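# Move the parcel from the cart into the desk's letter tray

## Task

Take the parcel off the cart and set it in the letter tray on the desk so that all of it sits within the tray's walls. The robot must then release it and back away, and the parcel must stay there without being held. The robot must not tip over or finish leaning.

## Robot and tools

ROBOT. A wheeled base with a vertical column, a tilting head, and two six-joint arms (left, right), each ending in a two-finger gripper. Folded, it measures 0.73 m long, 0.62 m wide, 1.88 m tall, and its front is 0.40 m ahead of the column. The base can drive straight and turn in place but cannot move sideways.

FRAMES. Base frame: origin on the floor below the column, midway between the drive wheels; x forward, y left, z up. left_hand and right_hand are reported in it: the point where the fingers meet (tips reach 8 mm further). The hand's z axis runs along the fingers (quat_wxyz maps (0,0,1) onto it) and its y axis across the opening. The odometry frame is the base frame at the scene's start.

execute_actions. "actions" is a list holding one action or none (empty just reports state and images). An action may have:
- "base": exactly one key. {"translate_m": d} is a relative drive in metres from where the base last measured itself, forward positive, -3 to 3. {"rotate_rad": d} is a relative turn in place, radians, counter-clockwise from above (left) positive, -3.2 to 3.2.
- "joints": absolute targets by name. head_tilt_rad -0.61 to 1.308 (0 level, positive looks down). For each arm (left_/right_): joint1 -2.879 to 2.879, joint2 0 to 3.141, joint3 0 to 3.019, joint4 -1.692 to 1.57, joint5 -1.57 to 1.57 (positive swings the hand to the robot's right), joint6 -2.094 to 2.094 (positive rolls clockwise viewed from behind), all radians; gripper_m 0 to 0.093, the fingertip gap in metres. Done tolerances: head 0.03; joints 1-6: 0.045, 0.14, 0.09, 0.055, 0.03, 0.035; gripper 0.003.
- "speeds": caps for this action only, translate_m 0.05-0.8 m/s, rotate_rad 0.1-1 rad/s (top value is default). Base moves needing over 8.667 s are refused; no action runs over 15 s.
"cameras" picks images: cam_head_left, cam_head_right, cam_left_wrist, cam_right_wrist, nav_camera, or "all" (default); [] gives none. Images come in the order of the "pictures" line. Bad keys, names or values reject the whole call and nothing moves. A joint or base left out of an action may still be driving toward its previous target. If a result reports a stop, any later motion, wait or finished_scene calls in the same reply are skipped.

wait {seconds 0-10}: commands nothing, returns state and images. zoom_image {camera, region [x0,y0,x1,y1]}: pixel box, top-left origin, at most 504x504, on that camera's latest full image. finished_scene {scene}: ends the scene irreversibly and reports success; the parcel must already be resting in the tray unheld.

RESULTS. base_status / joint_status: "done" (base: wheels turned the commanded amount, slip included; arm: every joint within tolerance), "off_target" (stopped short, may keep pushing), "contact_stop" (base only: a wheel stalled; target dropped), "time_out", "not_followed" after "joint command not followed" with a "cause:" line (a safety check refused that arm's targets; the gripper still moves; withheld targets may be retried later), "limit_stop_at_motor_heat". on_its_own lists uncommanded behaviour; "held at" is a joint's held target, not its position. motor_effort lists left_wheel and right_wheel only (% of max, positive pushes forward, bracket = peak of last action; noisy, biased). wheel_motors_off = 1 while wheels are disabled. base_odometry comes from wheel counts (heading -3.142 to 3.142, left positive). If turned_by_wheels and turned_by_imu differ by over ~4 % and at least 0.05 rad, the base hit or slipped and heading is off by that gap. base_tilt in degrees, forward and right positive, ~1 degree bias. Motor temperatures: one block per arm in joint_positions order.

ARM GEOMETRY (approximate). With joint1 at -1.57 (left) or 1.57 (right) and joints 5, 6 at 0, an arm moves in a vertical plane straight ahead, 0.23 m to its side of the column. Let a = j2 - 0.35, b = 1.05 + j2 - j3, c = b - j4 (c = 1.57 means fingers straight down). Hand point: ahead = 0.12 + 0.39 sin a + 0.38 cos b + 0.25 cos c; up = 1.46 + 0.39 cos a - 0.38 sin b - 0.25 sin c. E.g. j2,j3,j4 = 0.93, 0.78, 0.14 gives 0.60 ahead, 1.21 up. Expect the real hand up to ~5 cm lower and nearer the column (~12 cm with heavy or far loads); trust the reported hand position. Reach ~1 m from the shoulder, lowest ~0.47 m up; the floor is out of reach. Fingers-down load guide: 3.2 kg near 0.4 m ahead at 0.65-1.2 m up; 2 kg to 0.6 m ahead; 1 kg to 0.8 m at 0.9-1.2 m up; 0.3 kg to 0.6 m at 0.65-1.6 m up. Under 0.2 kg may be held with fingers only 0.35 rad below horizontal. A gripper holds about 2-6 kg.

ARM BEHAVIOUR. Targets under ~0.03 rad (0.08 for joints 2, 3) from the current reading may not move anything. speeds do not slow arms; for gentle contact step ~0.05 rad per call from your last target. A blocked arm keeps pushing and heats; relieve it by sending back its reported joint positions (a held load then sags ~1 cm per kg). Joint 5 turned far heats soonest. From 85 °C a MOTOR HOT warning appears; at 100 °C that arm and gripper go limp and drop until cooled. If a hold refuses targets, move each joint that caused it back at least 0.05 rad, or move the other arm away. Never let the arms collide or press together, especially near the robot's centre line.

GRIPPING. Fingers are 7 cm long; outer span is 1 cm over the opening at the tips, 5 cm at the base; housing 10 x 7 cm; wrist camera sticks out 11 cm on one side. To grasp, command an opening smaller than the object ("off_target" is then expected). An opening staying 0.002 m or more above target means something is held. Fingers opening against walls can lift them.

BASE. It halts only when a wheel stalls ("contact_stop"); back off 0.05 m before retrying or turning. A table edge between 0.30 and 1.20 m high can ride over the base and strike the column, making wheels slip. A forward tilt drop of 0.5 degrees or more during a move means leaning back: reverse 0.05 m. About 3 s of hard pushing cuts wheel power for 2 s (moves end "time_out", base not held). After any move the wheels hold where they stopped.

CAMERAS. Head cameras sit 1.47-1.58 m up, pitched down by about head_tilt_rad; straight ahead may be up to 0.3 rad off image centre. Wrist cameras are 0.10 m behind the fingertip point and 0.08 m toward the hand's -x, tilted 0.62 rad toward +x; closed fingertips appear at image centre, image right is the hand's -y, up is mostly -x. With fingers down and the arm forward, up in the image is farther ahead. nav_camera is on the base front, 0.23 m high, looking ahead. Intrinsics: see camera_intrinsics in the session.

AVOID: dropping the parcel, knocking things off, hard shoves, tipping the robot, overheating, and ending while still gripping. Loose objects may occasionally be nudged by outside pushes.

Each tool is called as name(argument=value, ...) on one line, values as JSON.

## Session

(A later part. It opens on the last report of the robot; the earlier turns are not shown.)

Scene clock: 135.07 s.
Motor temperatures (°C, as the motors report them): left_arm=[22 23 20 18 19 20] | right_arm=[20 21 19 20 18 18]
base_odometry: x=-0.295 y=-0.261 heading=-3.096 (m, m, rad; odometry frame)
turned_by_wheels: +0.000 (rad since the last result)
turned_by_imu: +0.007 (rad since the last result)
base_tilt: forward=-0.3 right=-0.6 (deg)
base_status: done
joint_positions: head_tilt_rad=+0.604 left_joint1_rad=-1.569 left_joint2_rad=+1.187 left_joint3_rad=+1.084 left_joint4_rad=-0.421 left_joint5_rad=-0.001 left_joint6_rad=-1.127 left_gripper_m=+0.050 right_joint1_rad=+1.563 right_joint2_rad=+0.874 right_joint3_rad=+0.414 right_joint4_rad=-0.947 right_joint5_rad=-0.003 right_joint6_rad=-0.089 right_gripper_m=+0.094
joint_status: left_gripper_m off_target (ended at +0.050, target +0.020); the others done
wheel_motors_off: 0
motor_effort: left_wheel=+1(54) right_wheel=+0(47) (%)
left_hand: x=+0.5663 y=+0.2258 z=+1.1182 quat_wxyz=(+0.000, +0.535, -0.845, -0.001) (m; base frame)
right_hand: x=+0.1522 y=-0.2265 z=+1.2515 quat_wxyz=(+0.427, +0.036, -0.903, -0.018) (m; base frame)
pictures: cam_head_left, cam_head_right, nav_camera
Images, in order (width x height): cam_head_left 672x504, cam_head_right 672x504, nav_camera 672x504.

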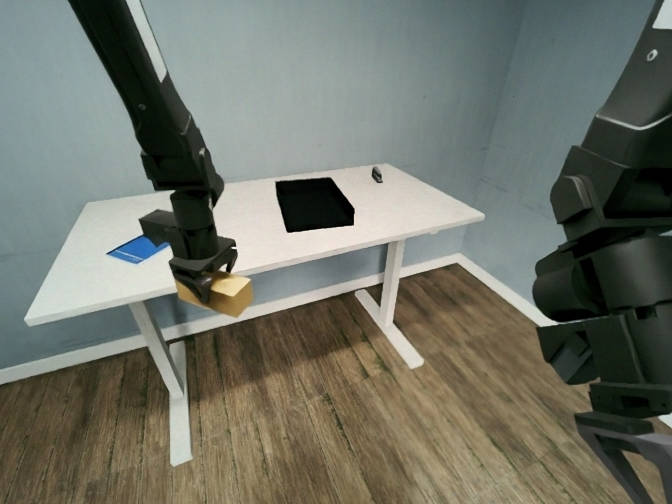

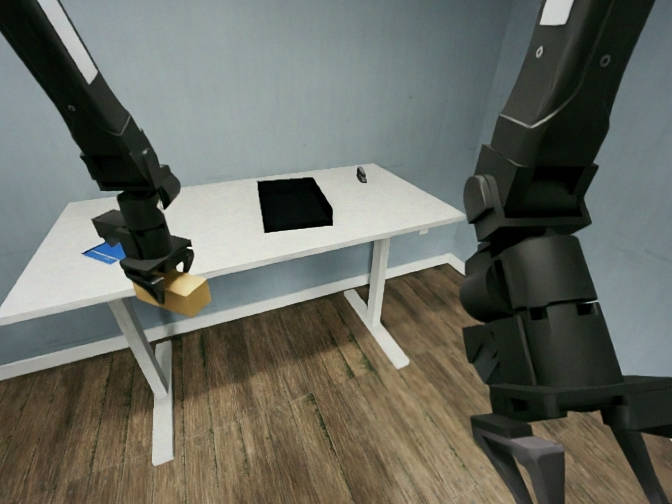

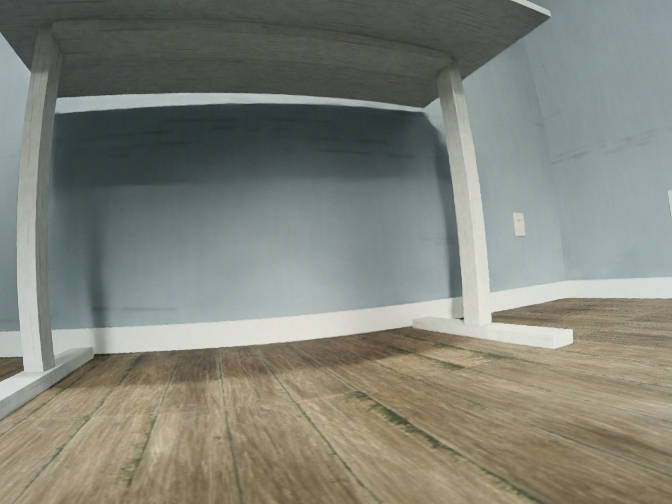

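execute_actions(actions=[{"base": {"rotate_rad": -0.13}, "joints": {"left_joint6_rad": -0.33, "head_tilt_rad": 0.85, "left_gripper_m": 0.02}}], cameras=[])

execute_actions(actions=[{"base": {"translate_m": 0.68}, "joints": {"left_joint2_rad": 1.3, "left_joint3_rad": 1.32, "left_joint4_rad": -0.54, "left_gripper_m": 0.02}}], cameras=["cam_head_left", "cam_head_right", "cam_left_wrist", "nav_camera"])

Scene clock: 155.47 s.
Motor temperatures (°C, as the motors report them): left_arm=[22 23 20 18 19 20] | right_arm=[20 21 19 20 18 18]
base_odometry: x=-0.295 y=-0.261 heading=+3.059 (m, m, rad; odometry frame)
turned_by_wheels: -0.128 (rad since the last result)
turned_by_imu: -0.126 (rad since the last result)
base_tilt: forward=-0.3 right=-0.5 (deg)
base_status: done
joint_positions: head_tilt_rad=+0.851 left_joint1_rad=-1.569 left_joint2_rad=+1.187 left_joint3_rad=+1.084 left_joint4_rad=-0.421 left_joint5_rad=-0.001 left_joint6_rad=-0.344 left_gripper_m=+0.050 right_joint1_rad=+1.563 right_joint2_rad=+0.874 right_joint3_rad=+0.414 right_joint4_rad=-0.947 right_joint5_rad=-0.003 right_joint6_rad=-0.089 right_gripper_m=+0.094
joint_status: left_gripper_m off_target (ended at +0.050, target +0.020); the others done
wheel_motors_off: 0
motor_effort: left_wheel=+2(46) right_wheel=-1(49) (%)
left_hand: x=+0.5663 y=+0.2256 z=+1.1182 quat_wxyz=(+0.000, +0.171, -0.985, -0.001) (m; base frame)
right_hand: x=+0.1522 y=-0.2265 z=+1.2515 quat_wxyz=(+0.427, +0.036, -0.903, -0.018) (m; base frame)
pictures: none
No camera images: the call's "cameras" was empty. Leave "cameras" out to get every camera's image.

Scene clock: 158.20 s.
Motor temperatures (°C, as the motors report them): left_arm=[22 23 20 18 19 20] | right_arm=[20 21 19 20 18 18]
base_odometry: x=-0.973 y=-0.205 heading=+3.059 (m, m, rad; odometry frame)
turned_by_wheels: +0.000 (rad since the last result)
turned_by_imu: +0.003 (rad since the last result)
base_tilt: forward=-0.3 right=-0.5 (deg)
base_status: done
joint_positions: head_tilt_rad=+0.852 left_joint1_rad=-1.569 left_joint2_rad=+1.316 left_joint3_rad=+1.297 left_joint4_rad=-0.531 left_joint5_rad=-0.001 left_joint6_rad=-0.344 left_gripper_m=+0.050 right_joint1_rad=+1.563 right_joint2_rad=+0.874 right_joint3_rad=+0.415 right_joint4_rad=-0.947 right_joint5_rad=-0.003 right_joint6_rad=-0.089 right_gripper_m=+0.094
joint_status: left_gripper_m off_target (ended at +0.050, target +0.020); the others done
wheel_motors_off: 0
motor_effort: left_wheel=+1(39) right_wheel=+0(54) (%)
left_hand: x=+0.6194 y=+0.2256 z=+1.0937 quat_wxyz=(+0.013, +0.171, -0.985, -0.003) (m; base frame)
right_hand: x=+0.1526 y=-0.2265 z=+1.2514 quat_wxyz=(+0.427, +0.036, -0.903, -0.018) (m; base frame)
pictures: cam_head_left, cam_head_right, cam_left_wrist, nav_camera
Images, in order (width x height): cam_head_left 672x504, cam_head_right 672x504, cam_left_wrist 616x616, nav_camera 672x504.

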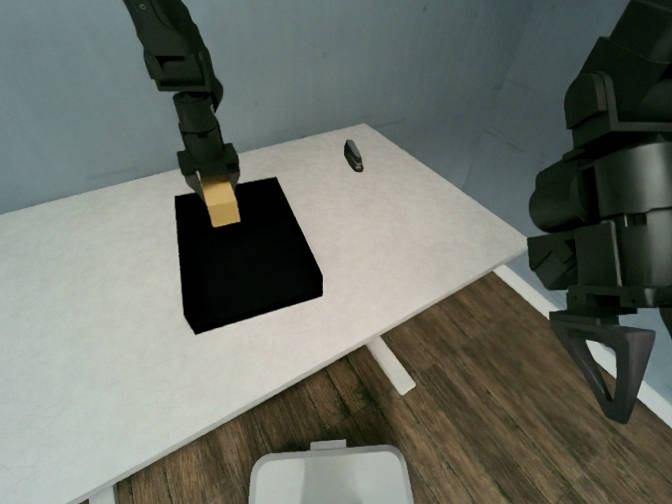

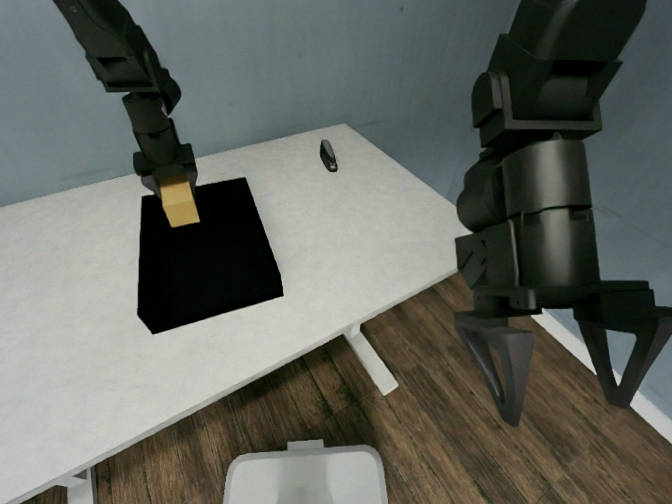

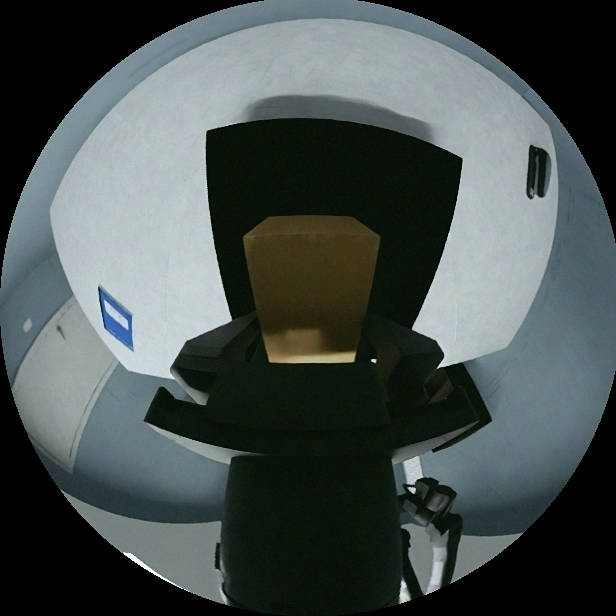

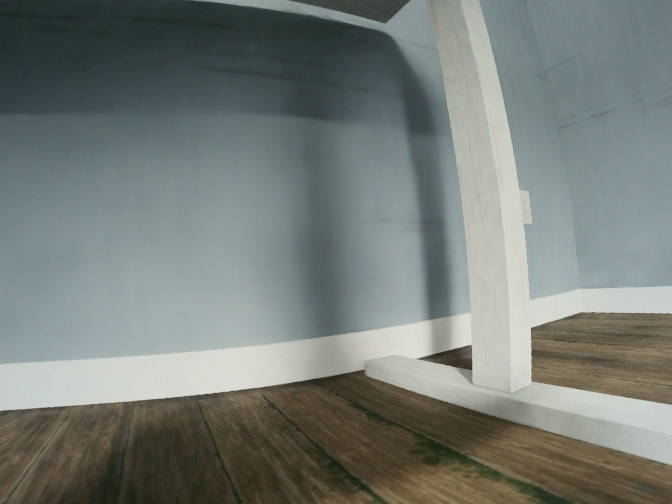

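execute_actions(actions=[{"joints": {"left_joint1_rad": -1.615, "left_joint2_rad": 1.51, "left_joint3_rad": 1.38, "left_joint4_rad": -0.35, "left_gripper_m": 0.02}}], cameras=["cam_head_left", "cam_head_right", "cam_left_wrist"])

Scene clock: 169.10 s.
Motor temperatures (°C, as the motors report them): left_arm=[22 24 21 18 19 20] | right_arm=[20 21 19 20 18 18]
base_odometry: x=-0.973 y=-0.205 heading=+3.059 (m, m, rad; odometry frame)
turned_by_wheels: +0.000 (rad since the last result)
turned_by_imu: +0.001 (rad since the last result)
base_tilt: forward=-0.4 right=-0.6 (deg)
base_status: not commanded
joint_positions: head_tilt_rad=+0.852 left_joint1_rad=-1.617 left_joint2_rad=+1.532 left_joint3_rad=+1.372 left_joint4_rad=-0.361 left_joint5_rad=-0.001 left_joint6_rad=-0.343 left_gripper_m=+0.050 right_joint1_rad=+1.563 right_joint2_rad=+0.874 right_joint3_rad=+0.415 right_joint4_rad=-0.947 right_joint5_rad=-0.003 right_joint6_rad=-0.089 right_gripper_m=+0.094
joint_status: left_gripper_m off_target (ended at +0.050, target +0.020); the others done
wheel_motors_off: 0
motor_effort: left_wheel=+1(2) right_wheel=+0(0) (%)
left_hand: x=+0.6166 y=+0.1943 z=+0.9984 quat_wxyz=(+0.002, +0.160, -0.987, +0.019) (m; base frame)
right_hand: x=+0.1526 y=-0.2265 z=+1.2514 quat_wxyz=(+0.427, +0.036, -0.903, -0.018) (m; base frame)
pictures: cam_head_left, cam_head_right, cam_left_wrist
Images, in order (width x height): cam_head_left 672x504, cam_head_right 672x504, cam_left_wrist 616x616.

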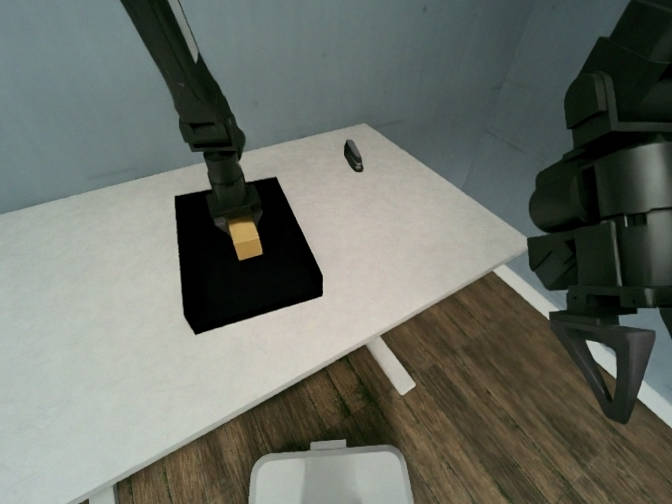

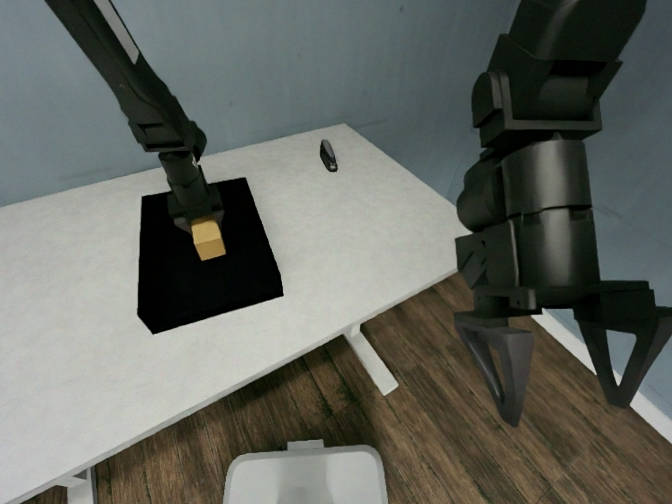

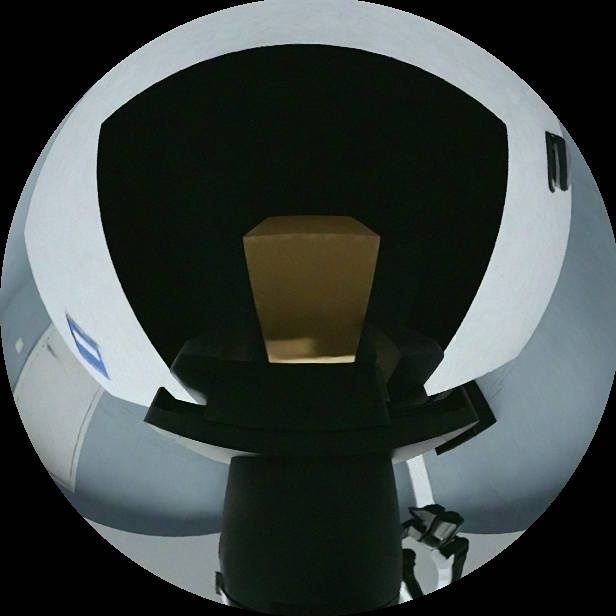

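execute_actions(actions=[{"joints": {"left_joint2_rad": 1.56, "left_joint4_rad": -0.31, "left_gripper_m": 0.02}}], cameras=["cam_head_left", "cam_left_wrist"])

Scene clock: 176.40 s.
Motor temperatures (°C, as the motors report them): left_arm=[22 24 20 18 19 20] | right_arm=[20 21 19 20 18 18]
base_odometry: x=-0.973 y=-0.205 heading=+3.059 (m, m, rad; odometry frame)
turned_by_wheels: +0.000 (rad since the last result)
turned_by_imu: +0.001 (rad since the last result)
base_tilt: forward=-0.3 right=-0.6 (deg)
base_status: not commanded
joint_positions: head_tilt_rad=+0.852 left_joint1_rad=-1.617 left_joint2_rad=+1.544 left_joint3_rad=+1.372 left_joint4_rad=-0.324 left_joint5_rad=-0.001 left_joint6_rad=-0.343 left_gripper_m=+0.050 right_joint1_rad=+1.563 right_joint2_rad=+0.874 right_joint3_rad=+0.415 right_joint4_rad=-0.947 right_joint5_rad=-0.003 right_joint6_rad=-0.089 right_gripper_m=+0.094
joint_status: left_gripper_m off_target (ended at +0.050, target +0.020); the others done
wheel_motors_off: 0
motor_effort: left_wheel=-1(2) right_wheel=+0(0) (%)
left_hand: x=+0.6203 y=+0.1940 z=+0.9927 quat_wxyz=(-0.011, +0.160, -0.987, +0.022) (m; base frame)
right_hand: x=+0.1526 y=-0.2265 z=+1.2514 quat_wxyz=(+0.427, +0.036, -0.903, -0.018) (m; base frame)
pictures: cam_head_left, cam_left_wrist
Images, in order (width x height): cam_head_left 672x504, cam_left_wrist 616x616.

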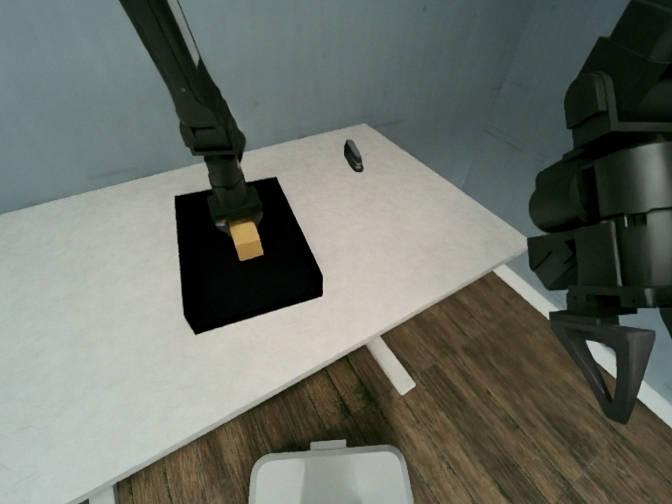

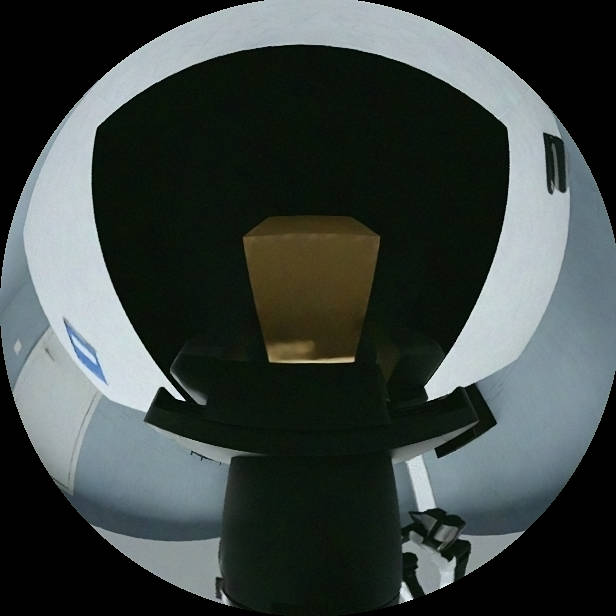

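execute_actions(actions=[{"joints": {"left_joint2_rad": 1.6, "left_gripper_m": 0.02}}], cameras=["cam_left_wrist"])

Scene clock: 178.70 s.
Motor temperatures (°C, as the motors report them): left_arm=[22 24 20 18 19 20] | right_arm=[20 21 19 20 18 18]
base_odometry: x=-0.973 y=-0.205 heading=+3.059 (m, m, rad; odometry frame)
turned_by_wheels: +0.000 (rad since the last result)
turned_by_imu: +0.001 (rad since the last result)
base_tilt: forward=-0.3 right=-0.5 (deg)
base_status: not commanded
joint_positions: head_tilt_rad=+0.852 left_joint1_rad=-1.617 left_joint2_rad=+1.592 left_joint3_rad=+1.372 left_joint4_rad=-0.324 left_joint5_rad=-0.001 left_joint6_rad=-0.343 left_gripper_m=+0.050 right_joint1_rad=+1.563 right_joint2_rad=+0.874 right_joint3_rad=+0.415 right_joint4_rad=-0.947 right_joint5_rad=-0.003 right_joint6_rad=-0.089 right_gripper_m=+0.094
joint_status: left_gripper_m off_target (ended at +0.050, target +0.020); the others done
wheel_motors_off: 0
motor_effort: left_wheel=+2(2) right_wheel=+0(0) (%)
left_hand: x=+0.5977 y=+0.1936 z=+0.9694 quat_wxyz=(+0.013, +0.159, -0.987, +0.017) (m; base frame)
right_hand: x=+0.1526 y=-0.2265 z=+1.2514 quat_wxyz=(+0.427, +0.036, -0.903, -0.018) (m; base frame)
pictures: cam_left_wrist
Images, in order (width x height): cam_left_wrist 616x616.

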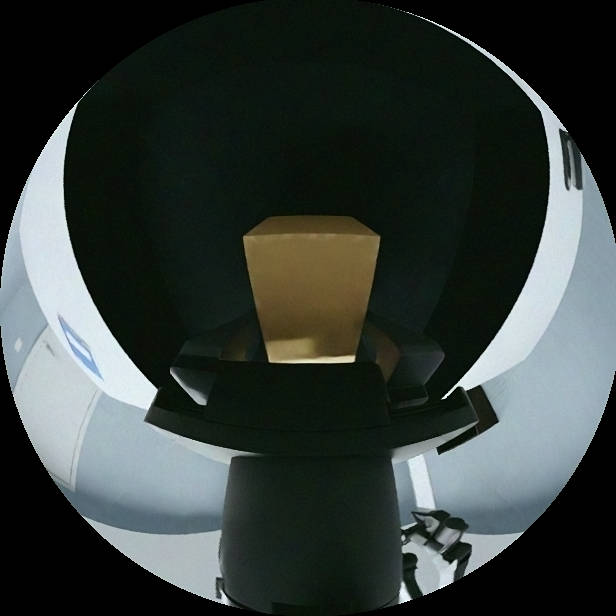

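zoom_image(camera="cam_left_wrist", region=[60, 20, 560, 400])

Region (60, 20, 560, 400) of cam_left_wrist's 616x616 image, scaled by 1.008, with more detail than that image has; it fills the top 383 rows of this view, and the rest is white.

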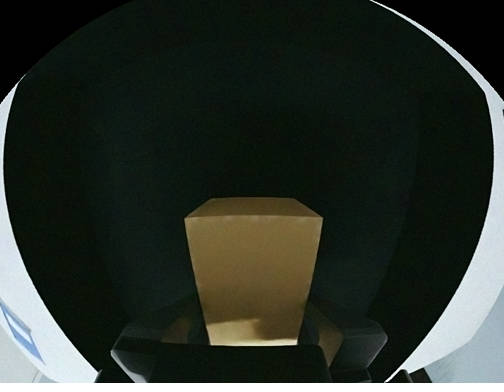

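execute_actions(actions=[{"joints": {"left_gripper_m": 0.09}}], cameras=["cam_left_wrist"])

execute_actions(actions=[{"joints": {"left_joint1_rad": -1.57, "left_joint2_rad": 1.1, "left_joint3_rad": 1.0, "left_joint4_rad": -0.45}}], cameras=["cam_head_left", "cam_left_wrist"])

Scene clock: 193.93 s.
Motor temperatures (°C, as the motors report them): left_arm=[22 24 20 18 19 20] | right_arm=[20 21 19 20 18 18]
base_odometry: x=-0.973 y=-0.205 heading=+3.059 (m, m, rad; odometry frame)
turned_by_wheels: +0.000 (rad since the last result)
turned_by_imu: +0.001 (rad since the last result)
base_tilt: forward=-0.3 right=-0.6 (deg)
base_status: not commanded
joint_positions: head_tilt_rad=+0.852 left_joint1_rad=-1.617 left_joint2_rad=+1.592 left_joint3_rad=+1.372 left_joint4_rad=-0.324 left_joint5_rad=-0.001 left_joint6_rad=-0.343 left_gripper_m=+0.090 right_joint1_rad=+1.563 right_joint2_rad=+0.874 right_joint3_rad=+0.415 right_joint4_rad=-0.947 right_joint5_rad=-0.003 right_joint6_rad=-0.089 right_gripper_m=+0.094
joint_status: all done
wheel_motors_off: 0
motor_effort: left_wheel=+1(1) right_wheel=+0(0) (%)
left_hand: x=+0.5977 y=+0.1936 z=+0.9694 quat_wxyz=(+0.013, +0.159, -0.987, +0.017) (m; base frame)
right_hand: x=+0.1526 y=-0.2265 z=+1.2514 quat_wxyz=(+0.427, +0.036, -0.903, -0.018) (m; base frame)
pictures: cam_left_wrist
Images, in order (width x height): cam_left_wrist 616x616.

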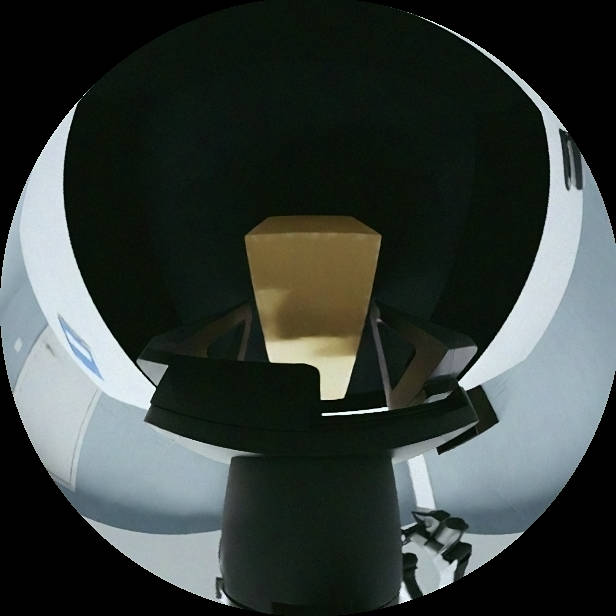

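Scene clock: 195.23 s.
Motor temperatures (°C, as the motors report them): left_arm=[22 24 20 18 19 20] | right_arm=[20 21 19 20 18 18]
base_odometry: x=-0.973 y=-0.205 heading=+3.059 (m, m, rad; odometry frame)
turned_by_wheels: +0.000 (rad since the last result)
turned_by_imu: +0.000 (rad since the last result)
base_tilt: forward=-0.3 right=-0.6 (deg)
base_status: not commanded
joint_positions: head_tilt_rad=+0.852 left_joint1_rad=-1.567 left_joint2_rad=+1.080 left_joint3_rad=+1.008 left_joint4_rad=-0.443 left_joint5_rad=+0.000 left_joint6_rad=-0.343 left_gripper_m=+0.090 right_joint1_rad=+1.563 right_joint2_rad=+0.874 right_joint3_rad=+0.415 right_joint4_rad=-0.947 right_joint5_rad=-0.003 right_joint6_rad=-0.089 right_gripper_m=+0.094
joint_status: all done
wheel_motors_off: 0
motor_effort: left_wheel=+4(2) right_wheel=+0(0) (%)
left_hand: x=+0.5502 y=+0.2264 z=+1.1523 quat_wxyz=(-0.004, +0.172, -0.985, -0.001) (m; base frame)
right_hand: x=+0.1526 y=-0.2265 z=+1.2514 quat_wxyz=(+0.427, +0.036, -0.903, -0.018) (m; base frame)
pictures: cam_head_left, cam_left_wrist
Images, in order (width x height): cam_head_left 672x504, cam_left_wrist 616x616.

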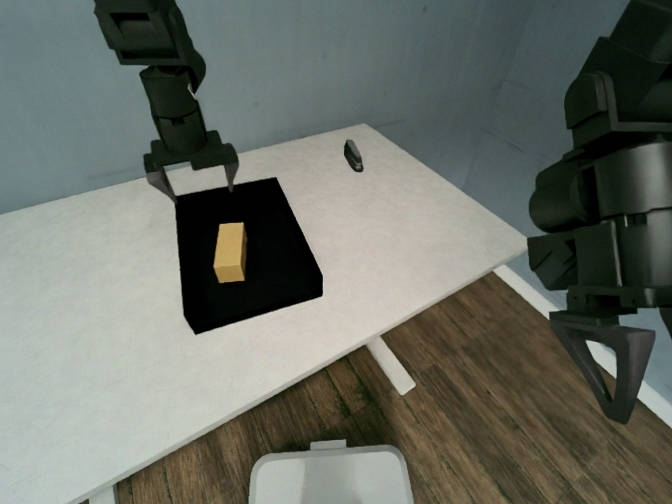

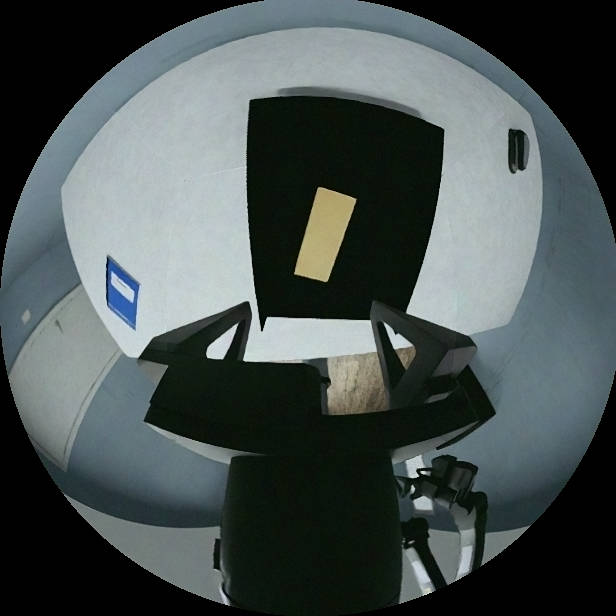

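execute_actions(actions=[{"base": {"translate_m": -0.5}, "joints": {"left_joint2_rad": 0.93, "left_joint3_rad": 0.42, "left_joint4_rad": -0.93, "left_joint6_rad": 0, "head_tilt_rad": 0.7}}], cameras=["cam_head_left"])

Scene clock: 200.20 s.
Motor temperatures (°C, as the motors report them): left_arm=[22 24 20 18 19 20] | right_arm=[20 21 19 20 18 18]
base_odometry: x=-0.475 y=-0.246 heading=+3.059 (m, m, rad; odometry frame)
turned_by_wheels: +0.000 (rad since the last result)
turned_by_imu: +0.000 (rad since the last result)
base_tilt: forward=-0.4 right=-0.6 (deg)
base_status: done
joint_positions: head_tilt_rad=+0.716 left_joint1_rad=-1.567 left_joint2_rad=+0.925 left_joint3_rad=+0.416 left_joint4_rad=-0.919 left_joint5_rad=+0.000 left_joint6_rad=-0.014 left_gripper_m=+0.090 right_joint1_rad=+1.563 right_joint2_rad=+0.874 right_joint3_rad=+0.413 right_joint4_rad=-0.947 right_joint5_rad=-0.003 right_joint6_rad=-0.089 right_gripper_m=+0.094
joint_status: all done
wheel_motors_off: 0
motor_effort: left_wheel=-1(34) right_wheel=-2(33) (%)
left_hand: x=+0.1464 y=+0.2253 z=+1.2446 quat_wxyz=(+0.437, +0.008, -0.899, -0.004) (m; base frame)
right_hand: x=+0.1512 y=-0.2264 z=+1.2519 quat_wxyz=(+0.428, +0.036, -0.903, -0.018) (m; base frame)
pictures: cam_head_left
Images, in order (width x height): cam_head_left 672x504.

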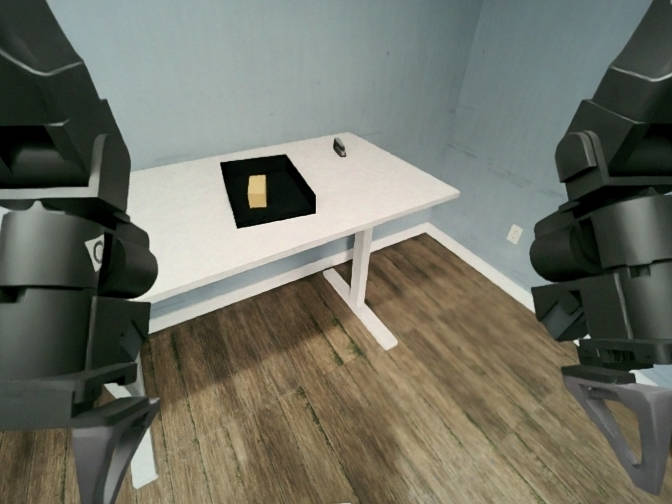

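finished_scene(scene=1)

The scene is finished: the task was done.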